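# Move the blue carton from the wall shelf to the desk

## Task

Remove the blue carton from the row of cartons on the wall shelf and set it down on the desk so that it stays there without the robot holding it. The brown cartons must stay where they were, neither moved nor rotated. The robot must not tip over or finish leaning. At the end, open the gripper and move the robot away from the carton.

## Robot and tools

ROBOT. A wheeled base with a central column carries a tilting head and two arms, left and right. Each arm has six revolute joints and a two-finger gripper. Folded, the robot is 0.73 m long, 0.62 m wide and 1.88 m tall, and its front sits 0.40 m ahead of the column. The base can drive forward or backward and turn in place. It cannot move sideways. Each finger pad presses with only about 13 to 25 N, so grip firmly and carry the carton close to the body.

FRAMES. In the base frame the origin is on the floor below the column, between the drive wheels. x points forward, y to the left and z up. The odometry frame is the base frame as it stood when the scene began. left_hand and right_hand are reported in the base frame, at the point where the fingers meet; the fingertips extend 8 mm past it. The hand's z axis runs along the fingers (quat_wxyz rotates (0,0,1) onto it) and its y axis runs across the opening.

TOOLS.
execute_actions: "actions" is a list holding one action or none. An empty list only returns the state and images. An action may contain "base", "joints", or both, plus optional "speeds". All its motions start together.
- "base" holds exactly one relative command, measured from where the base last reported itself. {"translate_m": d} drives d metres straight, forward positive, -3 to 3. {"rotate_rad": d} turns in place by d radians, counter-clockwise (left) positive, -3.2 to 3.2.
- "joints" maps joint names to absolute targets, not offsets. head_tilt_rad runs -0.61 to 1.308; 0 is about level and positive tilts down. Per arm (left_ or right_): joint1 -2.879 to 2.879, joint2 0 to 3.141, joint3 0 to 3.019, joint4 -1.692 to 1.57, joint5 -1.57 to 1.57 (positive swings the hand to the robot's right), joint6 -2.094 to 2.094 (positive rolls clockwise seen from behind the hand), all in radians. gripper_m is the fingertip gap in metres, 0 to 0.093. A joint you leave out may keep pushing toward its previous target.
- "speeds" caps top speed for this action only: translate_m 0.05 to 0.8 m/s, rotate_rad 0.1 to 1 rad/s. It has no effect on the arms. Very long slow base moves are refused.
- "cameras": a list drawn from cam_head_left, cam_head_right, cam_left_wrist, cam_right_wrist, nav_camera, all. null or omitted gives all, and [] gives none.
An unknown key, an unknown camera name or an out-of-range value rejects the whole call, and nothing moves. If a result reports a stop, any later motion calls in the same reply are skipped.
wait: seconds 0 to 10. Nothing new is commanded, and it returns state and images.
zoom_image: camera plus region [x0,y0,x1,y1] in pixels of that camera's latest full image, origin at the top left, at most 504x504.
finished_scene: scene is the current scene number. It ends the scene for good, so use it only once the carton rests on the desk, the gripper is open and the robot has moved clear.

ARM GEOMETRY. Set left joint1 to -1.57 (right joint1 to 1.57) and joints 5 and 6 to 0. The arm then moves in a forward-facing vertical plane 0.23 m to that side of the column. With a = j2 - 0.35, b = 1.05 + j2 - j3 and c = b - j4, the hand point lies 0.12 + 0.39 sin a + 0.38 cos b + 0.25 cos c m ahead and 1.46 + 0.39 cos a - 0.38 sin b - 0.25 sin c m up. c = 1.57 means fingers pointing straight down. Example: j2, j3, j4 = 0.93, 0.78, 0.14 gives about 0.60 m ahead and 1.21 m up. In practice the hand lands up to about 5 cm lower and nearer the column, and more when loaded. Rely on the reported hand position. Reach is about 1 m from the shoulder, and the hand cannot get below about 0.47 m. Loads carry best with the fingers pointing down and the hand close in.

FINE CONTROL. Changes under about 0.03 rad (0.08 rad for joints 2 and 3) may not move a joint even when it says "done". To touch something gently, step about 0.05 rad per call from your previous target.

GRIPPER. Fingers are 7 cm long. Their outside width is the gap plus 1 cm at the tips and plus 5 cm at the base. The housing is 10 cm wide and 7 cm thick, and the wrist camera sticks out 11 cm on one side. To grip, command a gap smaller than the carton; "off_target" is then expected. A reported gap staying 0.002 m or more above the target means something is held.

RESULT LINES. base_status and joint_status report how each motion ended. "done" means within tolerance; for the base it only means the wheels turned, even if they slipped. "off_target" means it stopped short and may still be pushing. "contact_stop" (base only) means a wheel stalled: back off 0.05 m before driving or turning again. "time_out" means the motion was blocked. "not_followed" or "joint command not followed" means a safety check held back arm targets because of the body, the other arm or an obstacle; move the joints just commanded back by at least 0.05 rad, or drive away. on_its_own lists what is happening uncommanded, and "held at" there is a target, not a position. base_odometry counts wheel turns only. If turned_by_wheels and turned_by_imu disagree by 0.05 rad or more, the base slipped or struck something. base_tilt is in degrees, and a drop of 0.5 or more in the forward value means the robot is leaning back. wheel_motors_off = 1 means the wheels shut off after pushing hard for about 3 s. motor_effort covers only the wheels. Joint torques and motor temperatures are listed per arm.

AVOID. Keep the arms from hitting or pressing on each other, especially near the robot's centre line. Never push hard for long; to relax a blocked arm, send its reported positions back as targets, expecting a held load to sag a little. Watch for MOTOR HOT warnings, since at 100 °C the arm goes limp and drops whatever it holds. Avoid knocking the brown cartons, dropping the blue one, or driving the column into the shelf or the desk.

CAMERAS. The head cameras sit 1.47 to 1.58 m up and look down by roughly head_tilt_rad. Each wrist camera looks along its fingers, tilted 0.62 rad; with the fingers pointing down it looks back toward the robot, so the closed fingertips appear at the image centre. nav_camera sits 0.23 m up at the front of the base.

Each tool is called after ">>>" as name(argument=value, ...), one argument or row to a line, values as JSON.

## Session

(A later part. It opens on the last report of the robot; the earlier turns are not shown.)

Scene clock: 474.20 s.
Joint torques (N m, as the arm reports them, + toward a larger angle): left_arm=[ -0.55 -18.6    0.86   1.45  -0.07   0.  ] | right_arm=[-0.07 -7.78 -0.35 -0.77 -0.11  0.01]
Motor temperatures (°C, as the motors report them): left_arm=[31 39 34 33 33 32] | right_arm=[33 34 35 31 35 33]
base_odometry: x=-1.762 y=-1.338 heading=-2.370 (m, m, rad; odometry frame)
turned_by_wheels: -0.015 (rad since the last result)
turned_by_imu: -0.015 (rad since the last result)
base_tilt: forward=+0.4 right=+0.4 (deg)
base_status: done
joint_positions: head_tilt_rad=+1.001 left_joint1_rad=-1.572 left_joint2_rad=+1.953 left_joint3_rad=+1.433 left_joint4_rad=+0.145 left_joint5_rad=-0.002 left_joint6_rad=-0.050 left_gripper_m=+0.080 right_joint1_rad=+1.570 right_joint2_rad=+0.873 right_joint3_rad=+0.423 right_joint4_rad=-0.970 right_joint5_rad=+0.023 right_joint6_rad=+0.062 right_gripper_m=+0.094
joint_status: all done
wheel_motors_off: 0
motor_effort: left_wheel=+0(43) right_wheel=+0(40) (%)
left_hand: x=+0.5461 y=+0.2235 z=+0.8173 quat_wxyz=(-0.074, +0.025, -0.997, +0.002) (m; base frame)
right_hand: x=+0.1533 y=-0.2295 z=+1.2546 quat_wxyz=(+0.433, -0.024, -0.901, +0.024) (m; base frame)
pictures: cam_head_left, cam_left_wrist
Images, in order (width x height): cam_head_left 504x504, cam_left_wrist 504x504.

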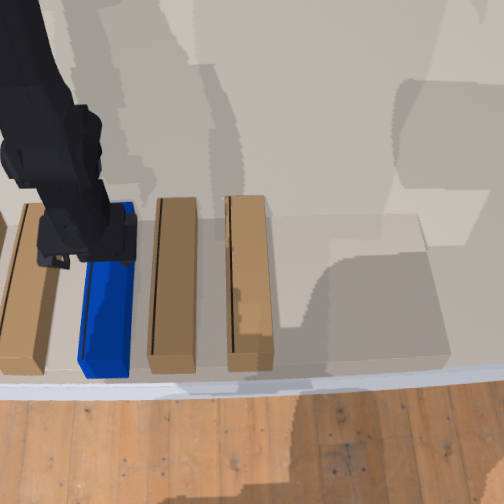

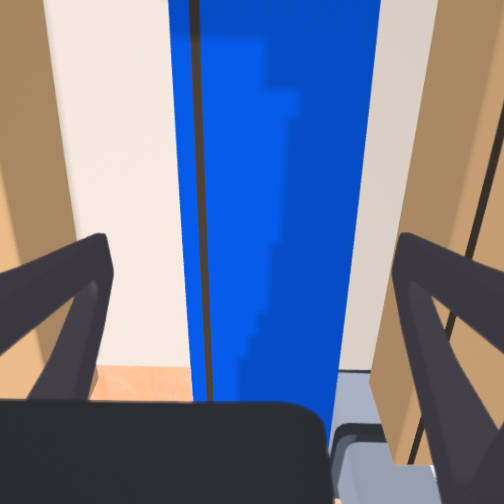

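>>> execute_actions(
  actions=[
    {"base": {"rotate_rad": -0.008}, "joints": {"left_joint2_rad": 2.012, "left_joint3_rad": 1.519, "left_joint4_rad": 0.12}},
  ],
  cameras=["cam_head_left", "cam_left_wrist"],
)

Scene clock: 530.70 s.
Joint torques (N m, as the arm reports them, + toward a larger angle): left_arm=[ -1.46 -17.48   0.98   1.16  -0.06   0.  ] | right_arm=[-0.08 -8.03 -0.28 -0.78 -0.11  0.01]
Motor temperatures (°C, as the motors report them): left_arm=[31 40 34 33 33 32] | right_arm=[33 34 35 31 35 33]
base_odometry: x=-1.762 y=-1.338 heading=-2.375 (m, m, rad; odometry frame)
turned_by_wheels: -0.006 (rad since the last result)
turned_by_imu: -0.005 (rad since the last result)
base_tilt: forward=+0.4 right=+0.4 (deg)
base_status: done
joint_positions: head_tilt_rad=+1.001 left_joint1_rad=-1.572 left_joint2_rad=+1.995 left_joint3_rad=+1.520 left_joint4_rad=+0.124 left_joint5_rad=-0.002 left_joint6_rad=-0.050 left_gripper_m=+0.080 right_joint1_rad=+1.570 right_joint2_rad=+0.873 right_joint3_rad=+0.423 right_joint4_rad=-0.970 right_joint5_rad=+0.023 right_joint6_rad=+0.062 right_gripper_m=+0.094
joint_status: all done
wheel_motors_off: 0
motor_effort: left_wheel=-1(38) right_wheel=+0(42) (%)
left_hand: x=+0.5681 y=+0.2238 z=+0.8024 quat_wxyz=(-0.086, +0.025, -0.996, +0.002) (m; base frame)
right_hand: x=+0.1533 y=-0.2295 z=+1.2546 quat_wxyz=(+0.433, -0.024, -0.901, +0.024) (m; base frame)
pictures: cam_head_left, cam_left_wrist
Images, in order (width x height): cam_head_left 504x504, cam_left_wrist 504x504.

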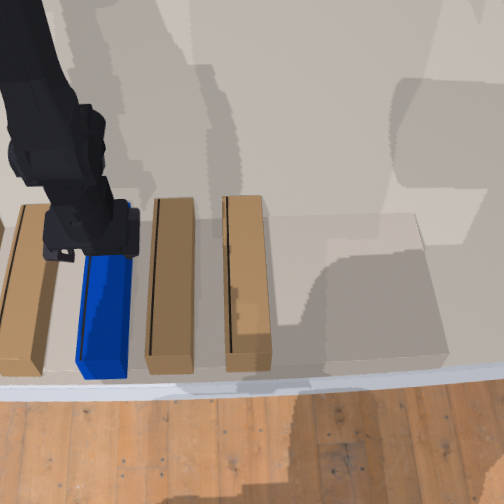

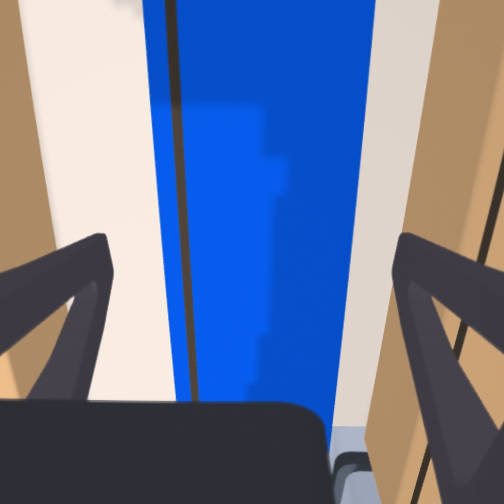

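>>> execute_actions(
  actions=[
    {"joints": {"left_joint2_rad": 2.07, "left_joint3_rad": 1.575, "left_gripper_m": 0.075}},
  ],
  cameras=["cam_head_left", "cam_left_wrist"],
)

Scene clock: 549.77 s.
Joint torques (N m, as the arm reports them, + toward a larger angle): left_arm=[ -0.9  -18.19   1.13   0.87  -0.06   0.04] | right_arm=[-0.14 -8.02 -0.27 -0.78 -0.1   0.01]
Motor temperatures (°C, as the motors report them): left_arm=[31 40 34 33 33 32] | right_arm=[33 34 35 31 35 33]
base_odometry: x=-1.762 y=-1.338 heading=-2.375 (m, m, rad; odometry frame)
turned_by_wheels: +0.000 (rad since the last result)
turned_by_imu: +0.001 (rad since the last result)
base_tilt: forward=+0.5 right=+0.4 (deg)
base_status: not commanded
joint_positions: head_tilt_rad=+1.001 left_joint1_rad=-1.572 left_joint2_rad=+2.057 left_joint3_rad=+1.573 left_joint4_rad=+0.124 left_joint5_rad=-0.002 left_joint6_rad=-0.050 left_gripper_m=+0.075 right_joint1_rad=+1.570 right_joint2_rad=+0.873 right_joint3_rad=+0.423 right_joint4_rad=-0.970 right_joint5_rad=+0.023 right_joint6_rad=+0.062 right_gripper_m=+0.094
joint_status: all done
wheel_motors_off: 0
motor_effort: left_wheel=+0(0) right_wheel=-2(2) (%)
left_hand: x=+0.5602 y=+0.2238 z=+0.7783 quat_wxyz=(-0.082, +0.025, -0.996, +0.002) (m; base frame)
right_hand: x=+0.1533 y=-0.2295 z=+1.2546 quat_wxyz=(+0.433, -0.024, -0.901, +0.024) (m; base frame)
pictures: cam_head_left, cam_left_wrist
Images, in order (width x height): cam_head_left 504x504, cam_left_wrist 504x504.

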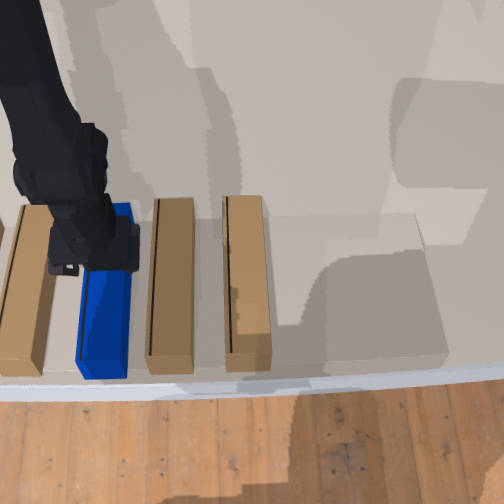

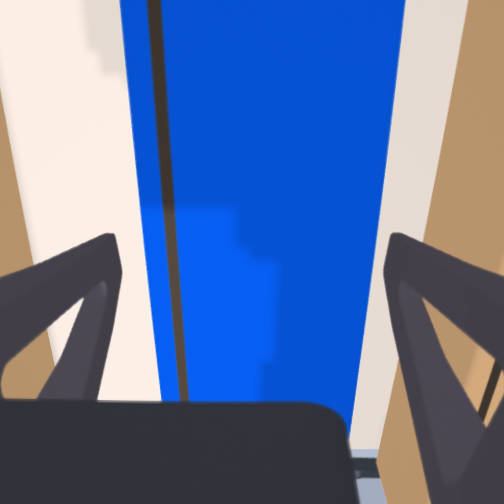

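>>> execute_actions(
  actions=[
    {"joints": {"left_joint2_rad": 2.13, "left_joint3_rad": 1.633}},
  ],
  cameras=["cam_head_left", "cam_left_wrist"],
)

Scene clock: 560.87 s.
Joint torques (N m, as the arm reports them, + toward a larger angle): left_arm=[ -0.7  -18.41   0.88   0.96  -0.06   0.01] | right_arm=[-0.01 -8.05 -0.33 -0.78 -0.11  0.01]
Motor temperatures (°C, as the motors report them): left_arm=[31 40 34 33 33 32] | right_arm=[33 34 35 31 35 33]
base_odometry: x=-1.762 y=-1.338 heading=-2.375 (m, m, rad; odometry frame)
turned_by_wheels: +0.000 (rad since the last result)
turned_by_imu: +0.001 (rad since the last result)
base_tilt: forward=+0.4 right=+0.4 (deg)
base_status: not commanded
joint_positions: head_tilt_rad=+1.001 left_joint1_rad=-1.572 left_joint2_rad=+2.116 left_joint3_rad=+1.632 left_joint4_rad=+0.124 left_joint5_rad=-0.002 left_joint6_rad=-0.050 left_gripper_m=+0.075 right_joint1_rad=+1.570 right_joint2_rad=+0.873 right_joint3_rad=+0.423 right_joint4_rad=-0.970 right_joint5_rad=+0.023 right_joint6_rad=+0.062 right_gripper_m=+0.094
joint_status: all done
wheel_motors_off: 0
motor_effort: left_wheel=+1(1) right_wheel=-2(2) (%)
left_hand: x=+0.5562 y=+0.2238 z=+0.7560 quat_wxyz=(-0.082, +0.025, -0.996, +0.002) (m; base frame)
right_hand: x=+0.1533 y=-0.2295 z=+1.2546 quat_wxyz=(+0.433, -0.024, -0.901, +0.024) (m; base frame)
pictures: cam_head_left, cam_left_wrist
Images, in order (width x height): cam_head_left 504x504, cam_left_wrist 504x504.

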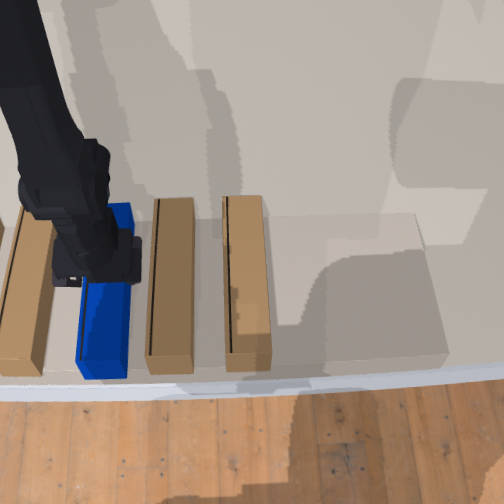

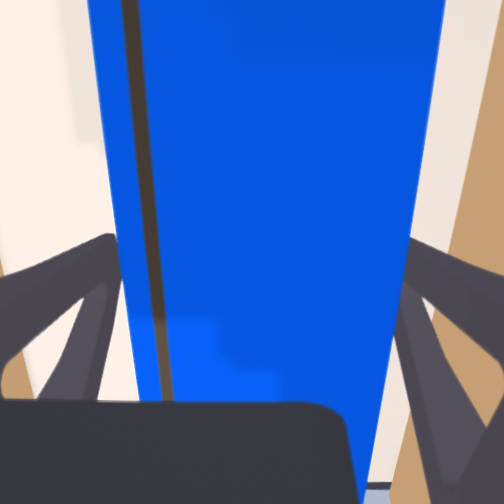

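>>> execute_actions(
  actions=[
    {"joints": {"left_gripper_m": 0.0}},
  ],
  cameras=["cam_head_left", "cam_left_wrist"],
)

Scene clock: 572.30 s.
Joint torques (N m, as the arm reports them, + toward a larger angle): left_arm=[ -0.45 -17.54   0.94   0.84  -0.05  -0.03] | right_arm=[-0.08 -8.01 -0.27 -0.77 -0.1   0.01]
Motor temperatures (°C, as the motors report them): left_arm=[31 40 34 33 33 32] | right_arm=[33 34 35 31 35 33]
base_odometry: x=-1.762 y=-1.338 heading=-2.375 (m, m, rad; odometry frame)
turned_by_wheels: +0.000 (rad since the last result)
turned_by_imu: +0.001 (rad since the last result)
base_tilt: forward=+0.5 right=+0.4 (deg)
base_status: not commanded
joint_positions: head_tilt_rad=+1.001 left_joint1_rad=-1.572 left_joint2_rad=+2.116 left_joint3_rad=+1.632 left_joint4_rad=+0.124 left_joint5_rad=-0.001 left_joint6_rad=-0.050 left_gripper_m=+0.060 right_joint1_rad=+1.570 right_joint2_rad=+0.873 right_joint3_rad=+0.423 right_joint4_rad=-0.970 right_joint5_rad=+0.023 right_joint6_rad=+0.062 right_gripper_m=+0.094
joint_status: left_gripper_m off_target (ended at +0.060, target +0.000)
wheel_motors_off: 0
motor_effort: left_wheel=+2(1) right_wheel=-2(2) (%)
left_hand: x=+0.5562 y=+0.2237 z=+0.7560 quat_wxyz=(-0.082, +0.025, -0.996, +0.002) (m; base frame)
right_hand: x=+0.1533 y=-0.2295 z=+1.2546 quat_wxyz=(+0.433, -0.024, -0.901, +0.024) (m; base frame)
pictures: cam_head_left, cam_left_wrist
Images, in order (width x height): cam_head_left 504x504, cam_left_wrist 504x504.

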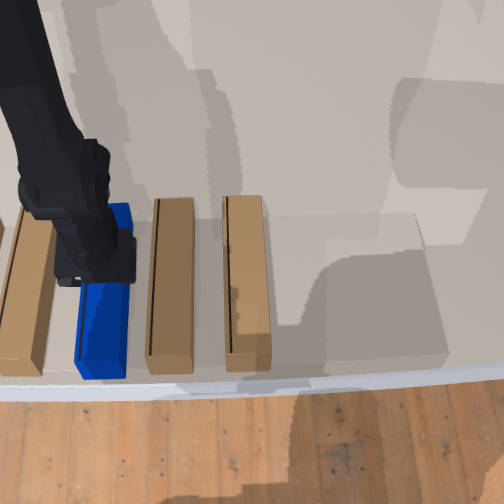

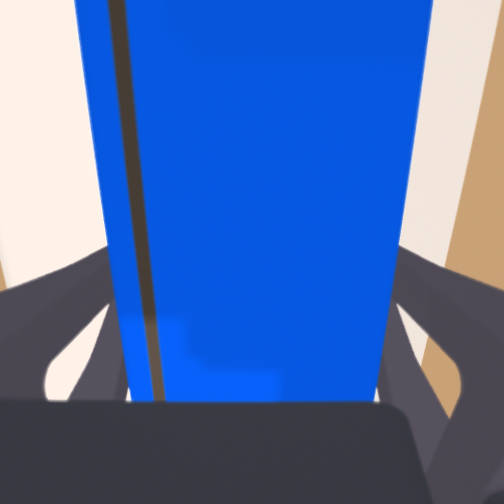

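>>> execute_actions(
  actions=[
    {"joints": {"left_joint2_rad": 2.04, "left_joint3_rad": 1.57}},
  ],
  cameras=["cam_head_left", "cam_left_wrist"],
)

Scene clock: 582.30 s.
Joint torques (N m, as the arm reports them, + toward a larger angle): left_arm=[ -0.87 -20.41   0.97   1.05  -0.06  -0.02] | right_arm=[-0.13 -8.01 -0.29 -0.77 -0.1   0.01]
Motor temperatures (°C, as the motors report them): left_arm=[31 40 34 33 33 32] | right_arm=[33 34 35 31 35 33]
base_odometry: x=-1.762 y=-1.338 heading=-2.375 (m, m, rad; odometry frame)
turned_by_wheels: +0.000 (rad since the last result)
turned_by_imu: +0.001 (rad since the last result)
base_tilt: forward=+0.4 right=+0.4 (deg)
base_status: not commanded
joint_positions: head_tilt_rad=+1.001 left_joint1_rad=-1.572 left_joint2_rad=+2.056 left_joint3_rad=+1.567 left_joint4_rad=+0.123 left_joint5_rad=-0.001 left_joint6_rad=-0.050 left_gripper_m=+0.060 right_joint1_rad=+1.570 right_joint2_rad=+0.873 right_joint3_rad=+0.423 right_joint4_rad=-0.970 right_joint5_rad=+0.023 right_joint6_rad=+0.062 right_gripper_m=+0.094
joint_status: all done
wheel_motors_off: 0
motor_effort: left_wheel=+4(2) right_wheel=-3(3) (%)
left_hand: x=+0.5561 y=+0.2237 z=+0.7780 quat_wxyz=(-0.078, +0.025, -0.997, +0.002) (m; base frame)
right_hand: x=+0.1533 y=-0.2295 z=+1.2546 quat_wxyz=(+0.433, -0.024, -0.901, +0.024) (m; base frame)
pictures: cam_head_left, cam_left_wrist
Images, in order (width x height): cam_head_left 504x504, cam_left_wrist 504x504.

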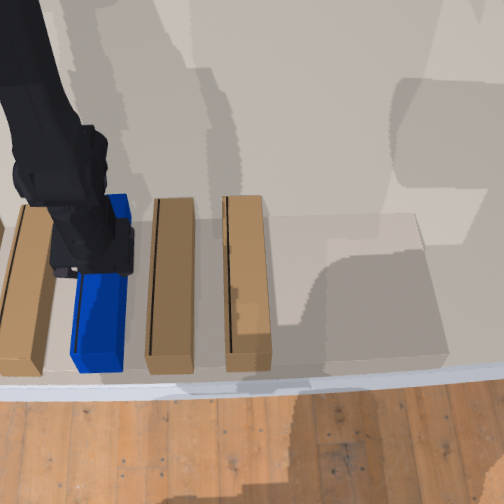

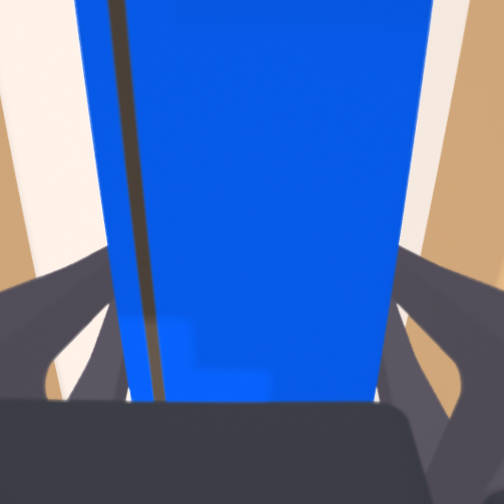

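>>> execute_actions(
  actions=[
    {"joints": {"left_joint2_rad": 1.93, "left_joint3_rad": 1.445}},
  ],
  cameras=[],
)

>>> execute_actions(
  actions=[
    {"joints": {"left_joint2_rad": 1.815, "left_joint3_rad": 1.325}},
  ],
  cameras=["cam_head_left", "cam_left_wrist"],
)

Scene clock: 599.20 s.
Joint torques (N m, as the arm reports them, + toward a larger angle): left_arm=[ -1.38 -20.2    0.63   0.93  -0.07   0.  ] | right_arm=[-0.05 -7.94 -0.24 -0.76 -0.1   0.01]
Motor temperatures (°C, as the motors report them): left_arm=[31 41 34 33 33 32] | right_arm=[33 34 35 31 35 33]
base_odometry: x=-1.762 y=-1.338 heading=-2.375 (m, m, rad; odometry frame)
turned_by_wheels: +0.000 (rad since the last result)
turned_by_imu: +0.001 (rad since the last result)
base_tilt: forward=+0.4 right=+0.4 (deg)
base_status: not commanded
joint_positions: head_tilt_rad=+1.001 left_joint1_rad=-1.572 left_joint2_rad=+1.938 left_joint3_rad=+1.445 left_joint4_rad=+0.123 left_joint5_rad=-0.001 left_joint6_rad=-0.050 left_gripper_m=+0.060 right_joint1_rad=+1.570 right_joint2_rad=+0.873 right_joint3_rad=+0.423 right_joint4_rad=-0.970 right_joint5_rad=+0.023 right_joint6_rad=+0.062 right_gripper_m=+0.094
joint_status: all done
wheel_motors_off: 0
motor_effort: left_wheel=+2(1) right_wheel=-3(2) (%)
left_hand: x=+0.5576 y=+0.2238 z=+0.8232 quat_wxyz=(-0.076, +0.025, -0.997, +0.002) (m; base frame)
right_hand: x=+0.1533 y=-0.2295 z=+1.2546 quat_wxyz=(+0.433, -0.024, -0.901, +0.024) (m; base frame)
pictures: none
No camera images: the call's "cameras" was empty. Leave "cameras" out to get every camera's image.

Scene clock: 600.03 s.
Joint torques (N m, as the arm reports them, + toward a larger angle): left_arm=[ -0.78 -20.31   0.69   0.94  -0.09  -0.05] | right_arm=[-0.09 -7.98 -0.3  -0.77 -0.1   0.01]
Motor temperatures (°C, as the motors report them): left_arm=[31 41 34 33 33 32] | right_arm=[33 34 35 31 35 33]
base_odometry: x=-1.762 y=-1.338 heading=-2.375 (m, m, rad; odometry frame)
turned_by_wheels: +0.000 (rad since the last result)
turned_by_imu: +0.000 (rad since the last result)
base_tilt: forward=+0.5 right=+0.4 (deg)
base_status: not commanded
joint_positions: head_tilt_rad=+1.001 left_joint1_rad=-1.572 left_joint2_rad=+1.826 left_joint3_rad=+1.325 left_joint4_rad=+0.122 left_joint5_rad=-0.001 left_joint6_rad=-0.050 left_gripper_m=+0.060 right_joint1_rad=+1.570 right_joint2_rad=+0.873 right_joint3_rad=+0.423 right_joint4_rad=-0.970 right_joint5_rad=+0.023 right_joint6_rad=+0.062 right_gripper_m=+0.094
joint_status: all done
wheel_motors_off: 0
motor_effort: left_wheel=+1(4) right_wheel=-3(2) (%)
left_hand: x=+0.5512 y=+0.2238 z=+0.8659 quat_wxyz=(-0.072, +0.025, -0.997, +0.002) (m; base frame)
right_hand: x=+0.1533 y=-0.2295 z=+1.2546 quat_wxyz=(+0.433, -0.024, -0.901, +0.024) (m; base frame)
pictures: cam_head_left, cam_left_wrist
Images, in order (width x height): cam_head_left 504x504, cam_left_wrist 504x504.

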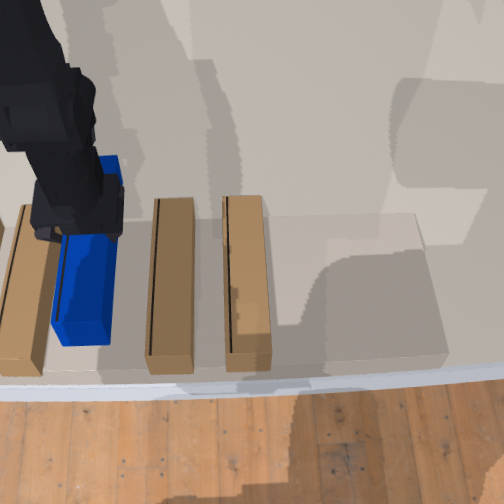

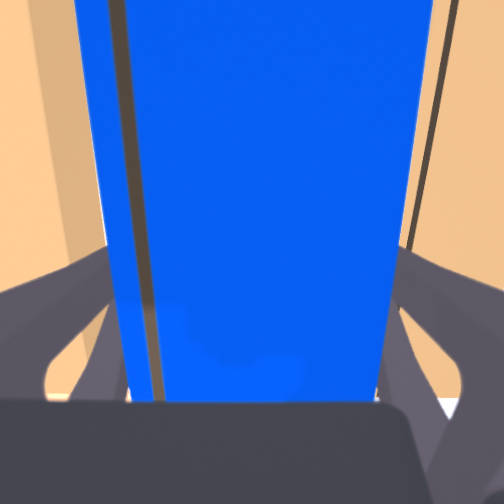

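>>> execute_actions(
  actions=[
    {"base": {"translate_m": -2.15}, "joints": {"head_tilt_rad": 0.3}},
  ],
  cameras=["cam_head_left", "cam_left_wrist", "cam_right_wrist"],
)

Scene clock: 628.20 s.
Joint torques (N m, as the arm reports them, + toward a larger angle): left_arm=[ -0.56 -19.33   0.96   0.81  -0.12   0.02] | right_arm=[-0.05 -7.98 -0.28 -0.75 -0.1   0.01]
Motor temperatures (°C, as the motors report them): left_arm=[31 41 34 33 33 32] | right_arm=[33 34 35 31 35 33]
base_odometry: x=-0.212 y=+0.152 heading=-2.376 (m, m, rad; odometry frame)
turned_by_wheels: -0.001 (rad since the last result)
turned_by_imu: -0.002 (rad since the last result)
base_tilt: forward=+0.4 right=+0.4 (deg)
base_status: done
joint_positions: head_tilt_rad=+0.319 left_joint1_rad=-1.572 left_joint2_rad=+1.826 left_joint3_rad=+1.321 left_joint4_rad=+0.122 left_joint5_rad=-0.001 left_joint6_rad=-0.050 left_gripper_m=+0.060 right_joint1_rad=+1.570 right_joint2_rad=+0.873 right_joint3_rad=+0.422 right_joint4_rad=-0.970 right_joint5_rad=+0.023 right_joint6_rad=+0.062 right_gripper_m=+0.094
joint_status: all done
wheel_motors_off: 0
motor_effort: left_wheel=+0(51) right_wheel=+1(61) (%)
left_hand: x=+0.5488 y=+0.2241 z=+0.8659 quat_wxyz=(-0.071, +0.025, -0.997, +0.002) (m; base frame)
right_hand: x=+0.1527 y=-0.2295 z=+1.2548 quat_wxyz=(+0.434, -0.024, -0.900, +0.024) (m; base frame)
pictures: cam_head_left, cam_left_wrist, cam_right_wrist
Images, in order (width x height): cam_head_left 504x504, cam_left_wrist 504x504, cam_right_wrist 504x504.

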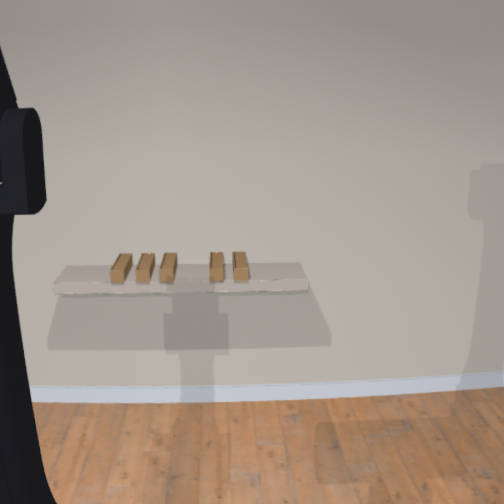

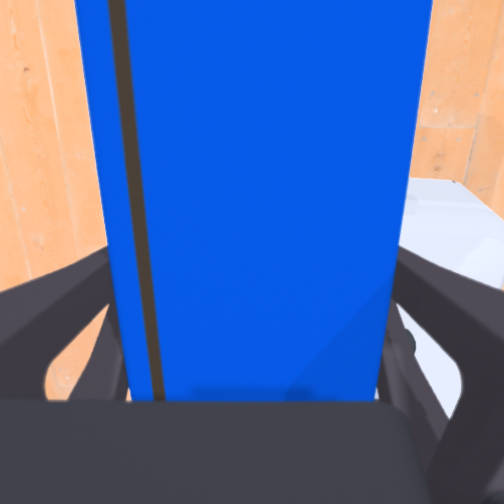

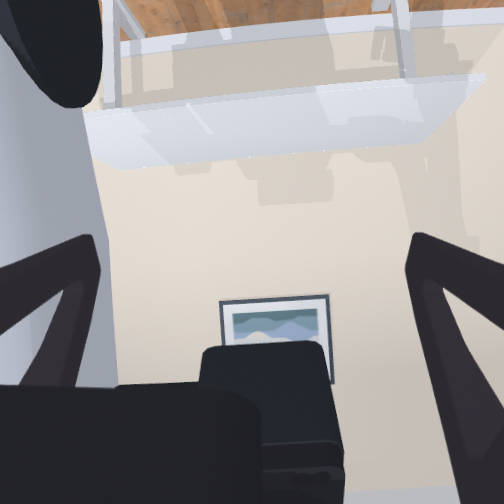

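>>> execute_actions(
  actions=[
    {"base": {"rotate_rad": 3.18}, "joints": {"head_tilt_rad": 0.7}},
  ],
  cameras=["cam_head_left", "cam_head_right", "cam_left_wrist", "nav_camera"],
)

Scene clock: 643.20 s.
Joint torques (N m, as the arm reports them, + toward a larger angle): left_arm=[ -1.64 -19.44   0.59   0.98  -0.12   0.03] | right_arm=[-0.08 -8.03 -0.19 -0.78 -0.1   0.01]
Motor temperatures (°C, as the motors report them): left_arm=[31 41 34 33 33 32] | right_arm=[33 34 35 31 35 33]
base_odometry: x=-0.212 y=+0.152 heading=+0.802 (m, m, rad; odometry frame)
turned_by_wheels: +3.178 (rad since the last result)
turned_by_imu: +3.173 (rad since the last result)
base_tilt: forward=+0.4 right=+0.4 (deg)
base_status: done
joint_positions: head_tilt_rad=+0.702 left_joint1_rad=-1.563 left_joint2_rad=+1.826 left_joint3_rad=+1.325 left_joint4_rad=+0.122 left_joint5_rad=-0.001 left_joint6_rad=-0.050 left_gripper_m=+0.060 right_joint1_rad=+1.570 right_joint2_rad=+0.873 right_joint3_rad=+0.422 right_joint4_rad=-0.970 right_joint5_rad=+0.023 right_joint6_rad=+0.062 right_gripper_m=+0.094
joint_status: all done
wheel_motors_off: 0
motor_effort: left_wheel=-9(40) right_wheel=+8(57) (%)
left_hand: x=+0.5515 y=+0.2304 z=+0.8661 quat_wxyz=(-0.073, +0.027, -0.997, -0.002) (m; base frame)
right_hand: x=+0.1527 y=-0.2295 z=+1.2548 quat_wxyz=(+0.434, -0.024, -0.900, +0.024) (m; base frame)
pictures: cam_head_left, cam_head_right, cam_left_wrist, nav_camera
Images, in order (width x height): cam_head_left 504x504, cam_head_right 504x504, cam_left_wrist 504x504, nav_camera 504x504.

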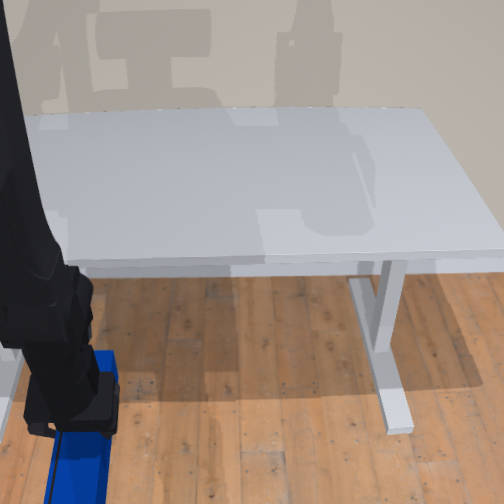

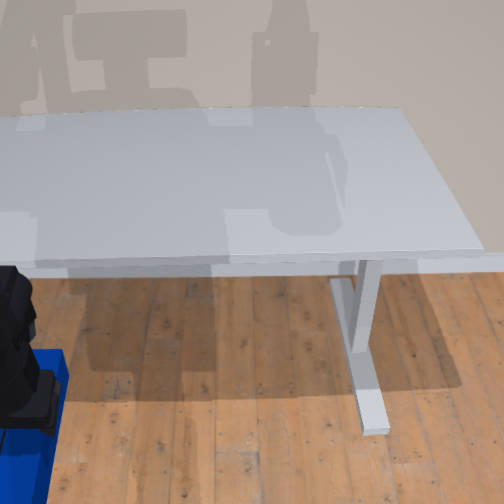

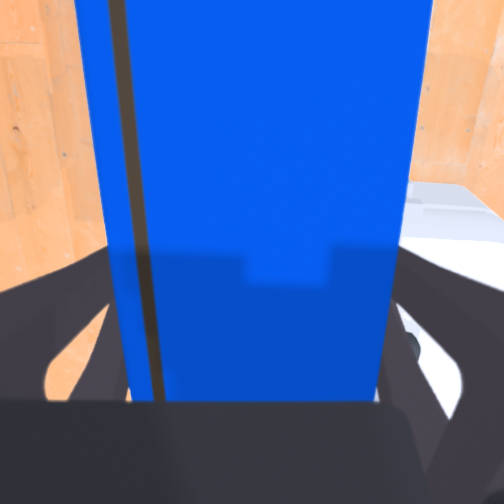

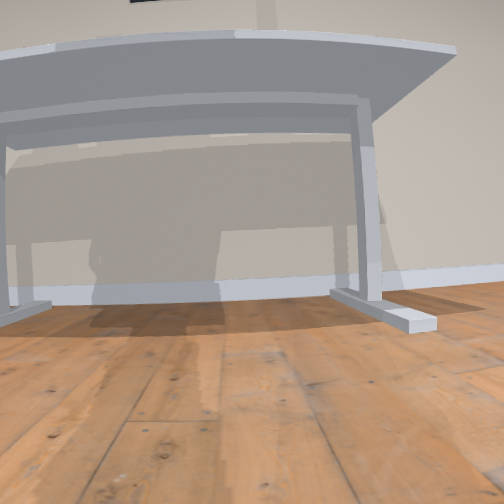

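>>> execute_actions(
  actions=[
    {"base": {"translate_m": 0.8}, "joints": {"head_tilt_rad": 1.0, "left_joint2_rad": 1.96, "left_joint3_rad": 1.46}},
  ],
  cameras=["cam_head_left", "cam_head_right", "cam_left_wrist", "nav_camera"],
)

Scene clock: 684.40 s.
Joint torques (N m, as the arm reports them, + toward a larger angle): left_arm=[ -1.48 -19.63   0.39   0.74  -0.1   -0.01] | right_arm=[-0.05 -7.86 -0.43 -0.8  -0.1   0.01]
Motor temperatures (°C, as the motors report them): left_arm=[31 41 34 33 33 32] | right_arm=[33 34 35 31 35 33]
base_odometry: x=+0.344 y=+0.727 heading=+0.802 (m, m, rad; odometry frame)
turned_by_wheels: +0.000 (rad since the last result)
turned_by_imu: +0.002 (rad since the last result)
base_tilt: forward=+0.4 right=+0.4 (deg)
base_status: done
joint_positions: head_tilt_rad=+1.000 left_joint1_rad=-1.564 left_joint2_rad=+1.965 left_joint3_rad=+1.461 left_joint4_rad=+0.122 left_joint5_rad=-0.001 left_joint6_rad=-0.050 left_gripper_m=+0.060 right_joint1_rad=+1.570 right_joint2_rad=+0.873 right_joint3_rad=+0.425 right_joint4_rad=-0.970 right_joint5_rad=+0.023 right_joint6_rad=+0.062 right_gripper_m=+0.094
joint_status: all done
wheel_motors_off: 0
motor_effort: left_wheel=-1(49) right_wheel=+0(64) (%)
left_hand: x=+0.5504 y=+0.2298 z=+0.8124 quat_wxyz=(-0.071, +0.026, -0.997, -0.002) (m; base frame)
right_hand: x=+0.1543 y=-0.2295 z=+1.2543 quat_wxyz=(+0.432, -0.024, -0.901, +0.024) (m; base frame)
pictures: cam_head_left, cam_head_right, cam_left_wrist, nav_camera
Images, in order (width x height): cam_head_left 504x504, cam_head_right 504x504, cam_left_wrist 504x504, nav_camera 504x504.

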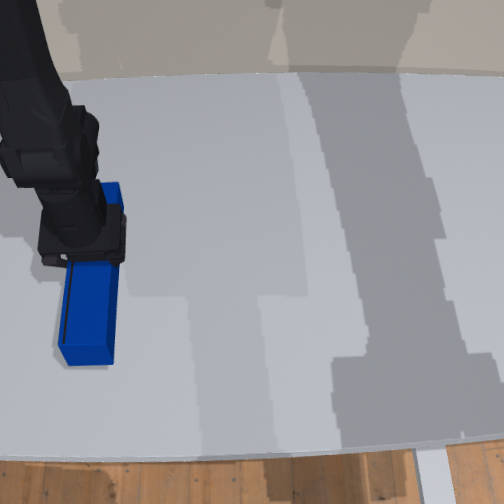

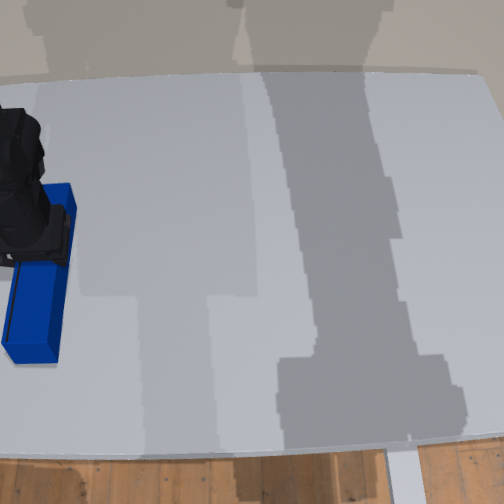

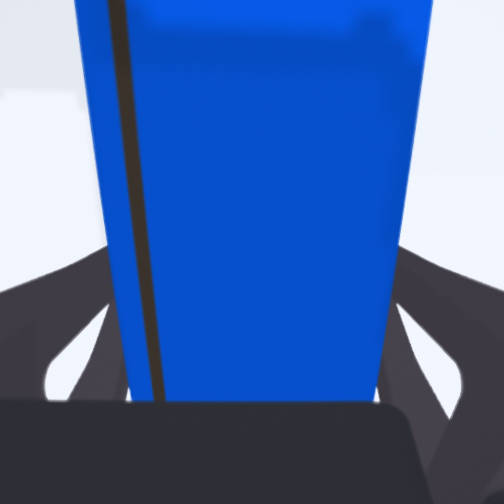

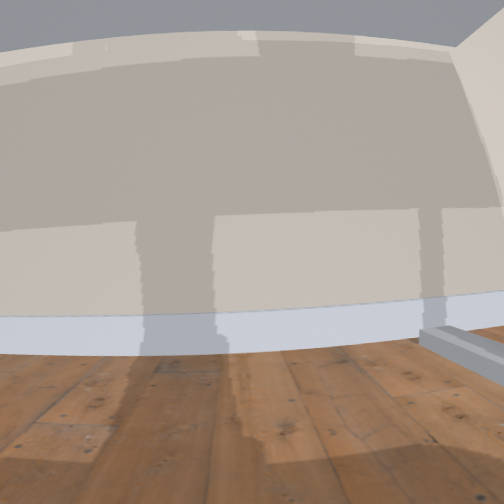

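>>> zoom_image(
  camera="cam_head_left",
  region=[30, 270, 290, 400],
)

>>> zoom_image(
  camera="cam_head_right",
  region=[0, 270, 260, 400],
)

Region (30, 270, 290, 400) of cam_head_left's 504x504 image, scaled by 1.938, with more detail than that image has.

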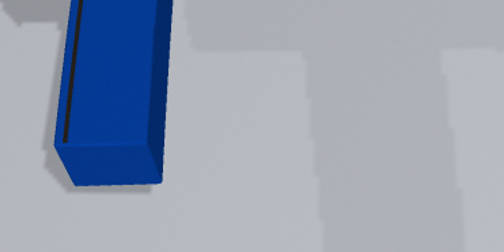

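Region (0, 270, 260, 400) of cam_head_right's 504x504 image, scaled by 1.938, with more detail than that image has.

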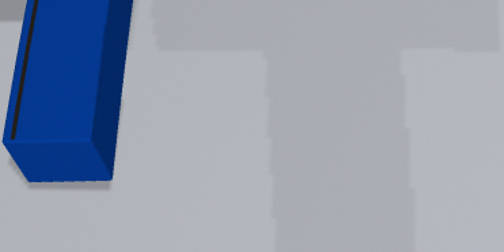

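>>> execute_actions(
  actions=[
    {"joints": {"left_joint2_rad": 2.075, "left_joint3_rad": 1.585}},
  ],
  cameras=["cam_head_left", "cam_left_wrist"],
)

Scene clock: 722.43 s.
Joint torques (N m, as the arm reports them, + toward a larger angle): left_arm=[ -1.   -17.82   1.02   0.93  -0.1   -0.01] | right_arm=[-0.04 -8.06 -0.5  -0.79 -0.1   0.01]
Motor temperatures (°C, as the motors report them): left_arm=[31 42 34 33 33 32] | right_arm=[33 34 35 31 35 33]
base_odometry: x=+0.344 y=+0.727 heading=+0.802 (m, m, rad; odometry frame)
turned_by_wheels: +0.000 (rad since the last result)
turned_by_imu: +0.001 (rad since the last result)
base_tilt: forward=+0.4 right=+0.4 (deg)
base_status: not commanded
joint_positions: head_tilt_rad=+1.000 left_joint1_rad=-1.564 left_joint2_rad=+2.066 left_joint3_rad=+1.582 left_joint4_rad=+0.122 left_joint5_rad=-0.001 left_joint6_rad=-0.050 left_gripper_m=+0.060 right_joint1_rad=+1.570 right_joint2_rad=+0.873 right_joint3_rad=+0.425 right_joint4_rad=-0.970 right_joint5_rad=+0.023 right_joint6_rad=+0.062 right_gripper_m=+0.094
joint_status: all done
wheel_motors_off: 0
motor_effort: left_wheel=-2(0) right_wheel=+0(1) (%)
left_hand: x=+0.5589 y=+0.2300 z=+0.7747 quat_wxyz=(-0.081, +0.026, -0.996, -0.001) (m; base frame)
right_hand: x=+0.1543 y=-0.2295 z=+1.2543 quat_wxyz=(+0.432, -0.024, -0.901, +0.024) (m; base frame)
pictures: cam_head_left, cam_left_wrist
Images, in order (width x height): cam_head_left 504x504, cam_left_wrist 504x504.

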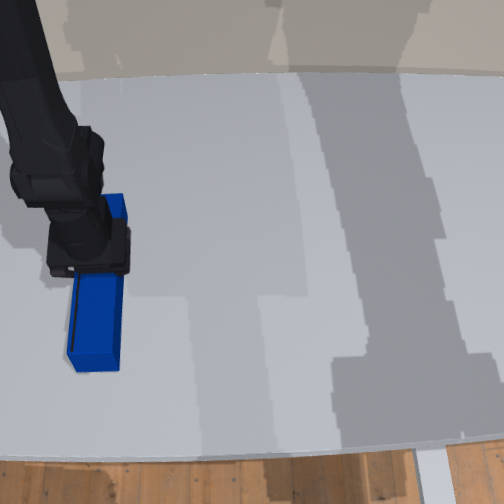

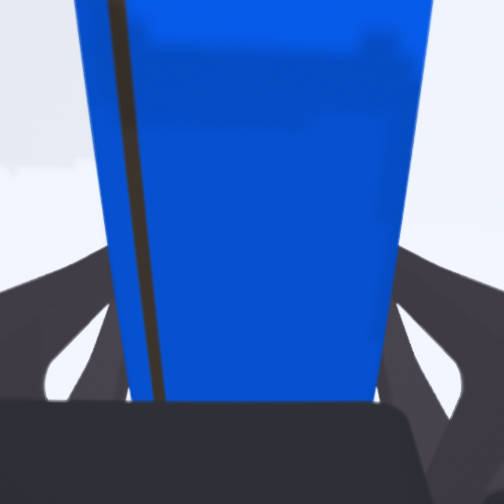

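>>> zoom_image(
  camera="cam_head_left",
  region=[50, 320, 150, 400],
)

Region (50, 320, 150, 400) of cam_head_left's 504x504 image, scaled by 5.040, with more detail than that image has; it fills the top 403 rows of this view, and the rest is white.

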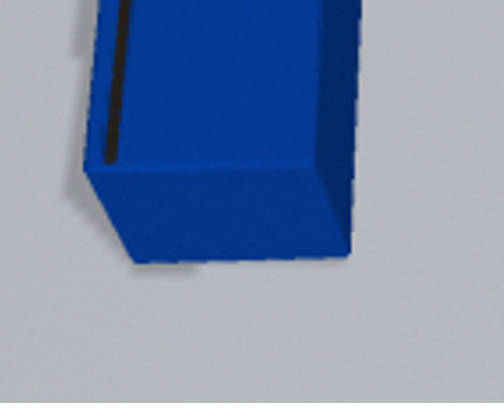

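>>> execute_actions(
  actions=[
    {"joints": {"left_joint2_rad": 2.12, "left_joint3_rad": 1.628}},
  ],
  cameras=["cam_head_left", "cam_left_wrist"],
)

>>> zoom_image(
  camera="cam_head_left",
  region=[50, 320, 150, 400],
)

Scene clock: 745.83 s.
Joint torques (N m, as the arm reports them, + toward a larger angle): left_arm=[ -1.32 -17.78   0.94   1.09  -0.09   0.  ] | right_arm=[-0.09 -8.12 -0.44 -0.78 -0.11  0.01]
Motor temperatures (°C, as the motors report them): left_arm=[31 41 34 33 33 32] | right_arm=[33 34 35 31 35 33]
base_odometry: x=+0.344 y=+0.727 heading=+0.802 (m, m, rad; odometry frame)
turned_by_wheels: +0.000 (rad since the last result)
turned_by_imu: +0.001 (rad since the last result)
base_tilt: forward=+0.4 right=+0.4 (deg)
base_status: not commanded
joint_positions: head_tilt_rad=+1.000 left_joint1_rad=-1.564 left_joint2_rad=+2.104 left_joint3_rad=+1.628 left_joint4_rad=+0.122 left_joint5_rad=-0.001 left_joint6_rad=-0.050 left_gripper_m=+0.060 right_joint1_rad=+1.570 right_joint2_rad=+0.873 right_joint3_rad=+0.425 right_joint4_rad=-0.970 right_joint5_rad=+0.023 right_joint6_rad=+0.062 right_gripper_m=+0.094
joint_status: all done
wheel_motors_off: 0
motor_effort: left_wheel=+0(1) right_wheel=+0(0) (%)
left_hand: x=+0.5612 y=+0.2301 z=+0.7606 quat_wxyz=(-0.084, +0.026, -0.996, -0.001) (m; base frame)
right_hand: x=+0.1543 y=-0.2295 z=+1.2543 quat_wxyz=(+0.432, -0.024, -0.901, +0.024) (m; base frame)
pictures: cam_head_left, cam_left_wrist
Images, in order (width x height): cam_head_left 504x504, cam_left_wrist 504x504.

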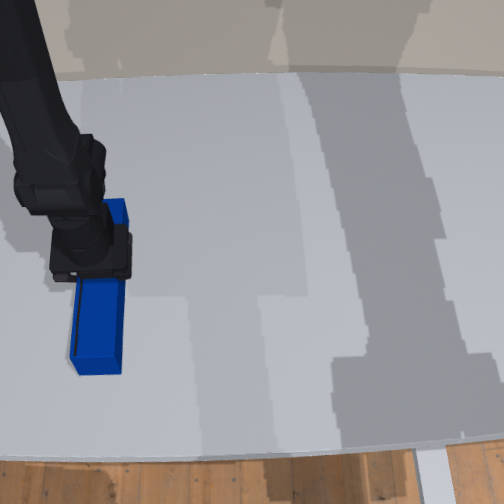

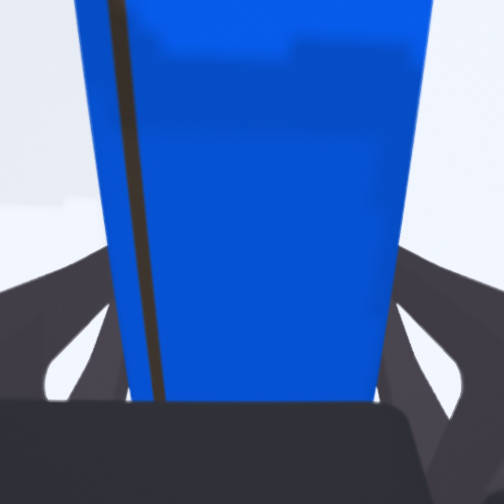

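Region (50, 320, 150, 400) of cam_head_left's 504x504 image, scaled by 5.040, with more detail than that image has; it fills the top 403 rows of this view, and the rest is white.

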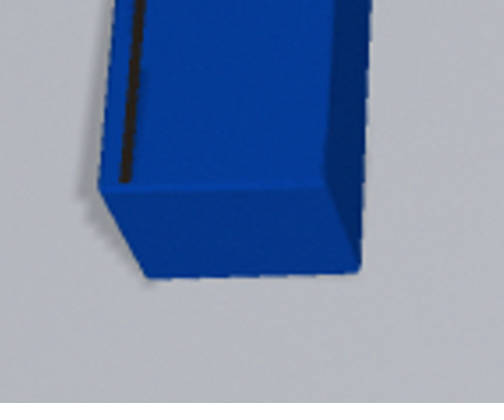

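>>> execute_actions(
  actions=[
    {"joints": {"left_joint2_rad": 2.155, "left_joint3_rad": 1.657}},
  ],
  cameras=["cam_head_left", "cam_left_wrist"],
)

>>> zoom_image(
  camera="cam_head_left",
  region=[50, 320, 150, 400],
)

Scene clock: 756.97 s.
Joint torques (N m, as the arm reports them, + toward a larger angle): left_arm=[ -1.73 -16.25   1.03   1.13  -0.1   -0.08] | right_arm=[-0.06 -8.07 -0.37 -0.77 -0.1   0.01]
Motor temperatures (°C, as the motors report them): left_arm=[31 41 34 33 33 32] | right_arm=[33 34 35 31 35 33]
base_odometry: x=+0.344 y=+0.727 heading=+0.802 (m, m, rad; odometry frame)
turned_by_wheels: +0.000 (rad since the last result)
turned_by_imu: +0.001 (rad since the last result)
base_tilt: forward=+0.4 right=+0.3 (deg)
base_status: not commanded
joint_positions: head_tilt_rad=+1.000 left_joint1_rad=-1.564 left_joint2_rad=+2.128 left_joint3_rad=+1.657 left_joint4_rad=+0.123 left_joint5_rad=+0.000 left_joint6_rad=-0.050 left_gripper_m=+0.060 right_joint1_rad=+1.570 right_joint2_rad=+0.873 right_joint3_rad=+0.425 right_joint4_rad=-0.970 right_joint5_rad=+0.023 right_joint6_rad=+0.062 right_gripper_m=+0.094
joint_status: all done
wheel_motors_off: 0
motor_effort: left_wheel=-1(2) right_wheel=+0(0) (%)
left_hand: x=+0.5629 y=+0.2300 z=+0.7521 quat_wxyz=(-0.088, +0.026, -0.996, -0.001) (m; base frame)
right_hand: x=+0.1543 y=-0.2295 z=+1.2543 quat_wxyz=(+0.432, -0.024, -0.901, +0.024) (m; base frame)
pictures: cam_head_left, cam_left_wrist
Images, in order (width x height): cam_head_left 504x504, cam_left_wrist 504x504.

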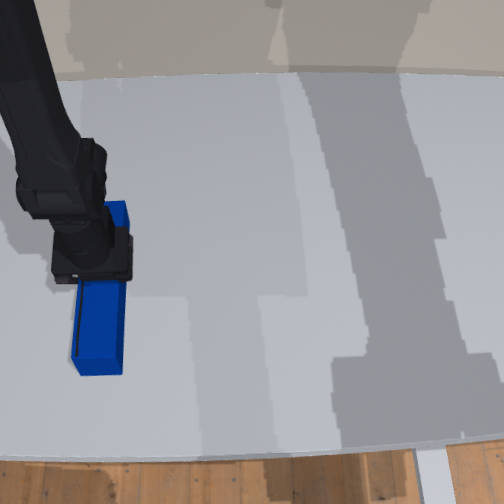

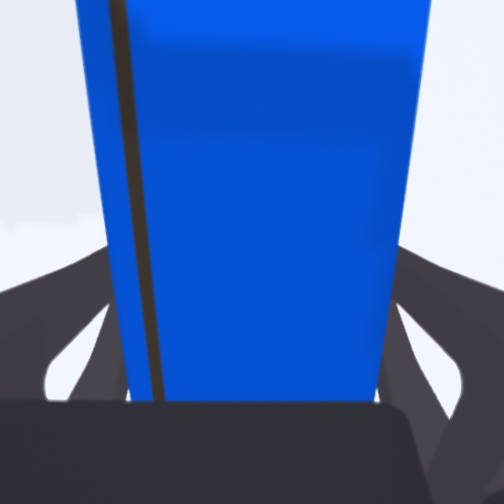

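Region (50, 320, 150, 400) of cam_head_left's 504x504 image, scaled by 5.040, with more detail than that image has; it fills the top 403 rows of this view, and the rest is white.

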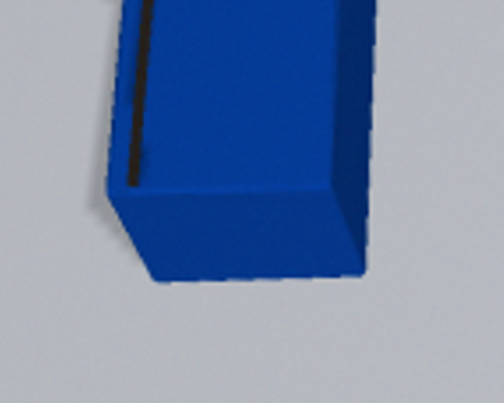

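>>> execute_actions(
  actions=[
    {"joints": {"left_joint2_rad": 2.13, "left_gripper_m": 0.09}},
  ],
  cameras=["cam_left_wrist"],
)

>>> execute_actions(
  actions=[
    {"joints": {"left_joint2_rad": 1.8, "left_joint3_rad": 1.32}},
  ],
  cameras=["cam_head_left", "cam_left_wrist"],
)

Scene clock: 776.63 s.
Joint torques (N m, as the arm reports them, + toward a larger angle): left_arm=[ -0.72 -18.74   0.8    0.93  -0.18   0.  ] | right_arm=[-0.05 -8.02 -0.38 -0.78 -0.1   0.01]
Motor temperatures (°C, as the motors report them): left_arm=[31 41 34 33 33 32] | right_arm=[33 34 35 31 35 33]
base_odometry: x=+0.344 y=+0.727 heading=+0.802 (m, m, rad; odometry frame)
turned_by_wheels: +0.000 (rad since the last result)
turned_by_imu: +0.001 (rad since the last result)
base_tilt: forward=+0.5 right=+0.4 (deg)
base_status: not commanded
joint_positions: head_tilt_rad=+1.000 left_joint1_rad=-1.565 left_joint2_rad=+2.127 left_joint3_rad=+1.657 left_joint4_rad=+0.123 left_joint5_rad=+0.000 left_joint6_rad=-0.050 left_gripper_m=+0.090 right_joint1_rad=+1.570 right_joint2_rad=+0.873 right_joint3_rad=+0.425 right_joint4_rad=-0.970 right_joint5_rad=+0.023 right_joint6_rad=+0.062 right_gripper_m=+0.094
joint_status: all done
wheel_motors_off: 0
motor_effort: left_wheel=+1(2) right_wheel=+0(0) (%)
left_hand: x=+0.5632 y=+0.2297 z=+0.7522 quat_wxyz=(-0.088, +0.026, -0.996, -0.001) (m; base frame)
right_hand: x=+0.1543 y=-0.2295 z=+1.2543 quat_wxyz=(+0.432, -0.024, -0.901, +0.024) (m; base frame)
pictures: cam_left_wrist
Images, in order (width x height): cam_left_wrist 504x504.

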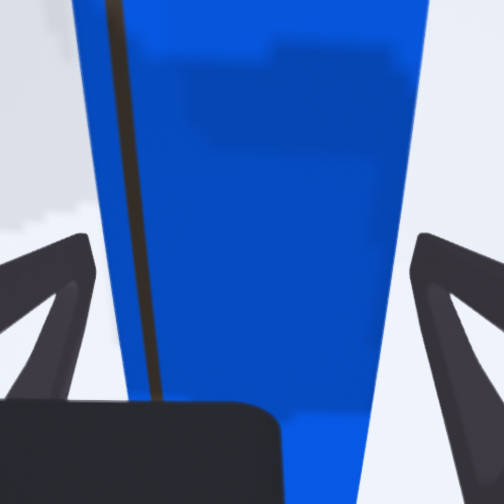

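Scene clock: 777.90 s.
Joint torques (N m, as the arm reports them, + toward a larger angle): left_arm=[ -1.7  -17.52   1.11   1.03  -0.14   0.01] | right_arm=[-0.04 -8.08 -0.44 -0.78 -0.11  0.01]
Motor temperatures (°C, as the motors report them): left_arm=[31 41 34 33 33 32] | right_arm=[33 34 35 31 35 33]
base_odometry: x=+0.344 y=+0.727 heading=+0.802 (m, m, rad; odometry frame)
turned_by_wheels: +0.000 (rad since the last result)
turned_by_imu: +0.000 (rad since the last result)
base_tilt: forward=+0.4 right=+0.4 (deg)
base_status: not commanded
joint_positions: head_tilt_rad=+1.000 left_joint1_rad=-1.565 left_joint2_rad=+1.780 left_joint3_rad=+1.320 left_joint4_rad=+0.121 left_joint5_rad=+0.000 left_joint6_rad=-0.050 left_gripper_m=+0.090 right_joint1_rad=+1.570 right_joint2_rad=+0.873 right_joint3_rad=+0.425 right_joint4_rad=-0.970 right_joint5_rad=+0.023 right_joint6_rad=+0.062 right_gripper_m=+0.094
joint_status: all done
wheel_motors_off: 0
motor_effort: left_wheel=-1(0) right_wheel=+1(1) (%)
left_hand: x=+0.5748 y=+0.2290 z=+0.8859 quat_wxyz=(-0.093, +0.026, -0.995, +0.000) (m; base frame)
right_hand: x=+0.1543 y=-0.2295 z=+1.2543 quat_wxyz=(+0.432, -0.024, -0.901, +0.024) (m; base frame)
pictures: cam_head_left, cam_left_wrist
Images, in order (width x height): cam_head_left 504x504, cam_left_wrist 504x504.

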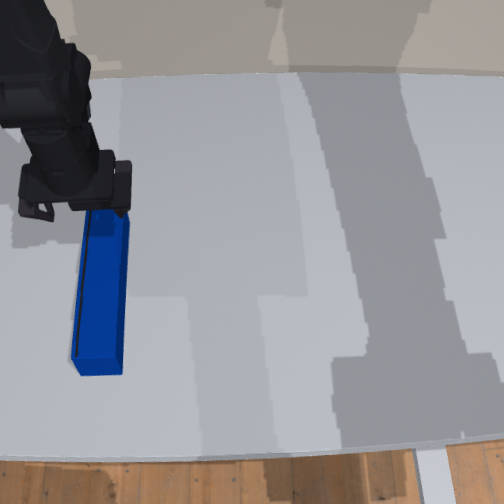

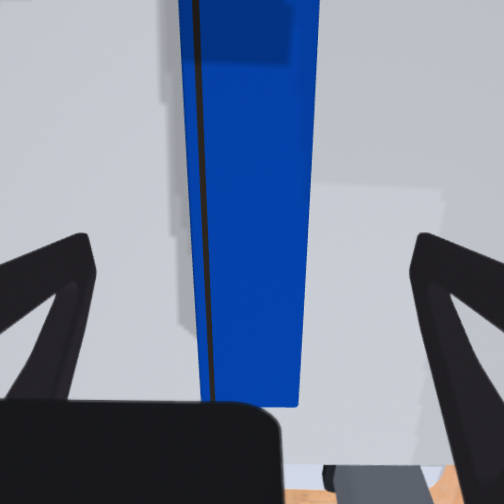

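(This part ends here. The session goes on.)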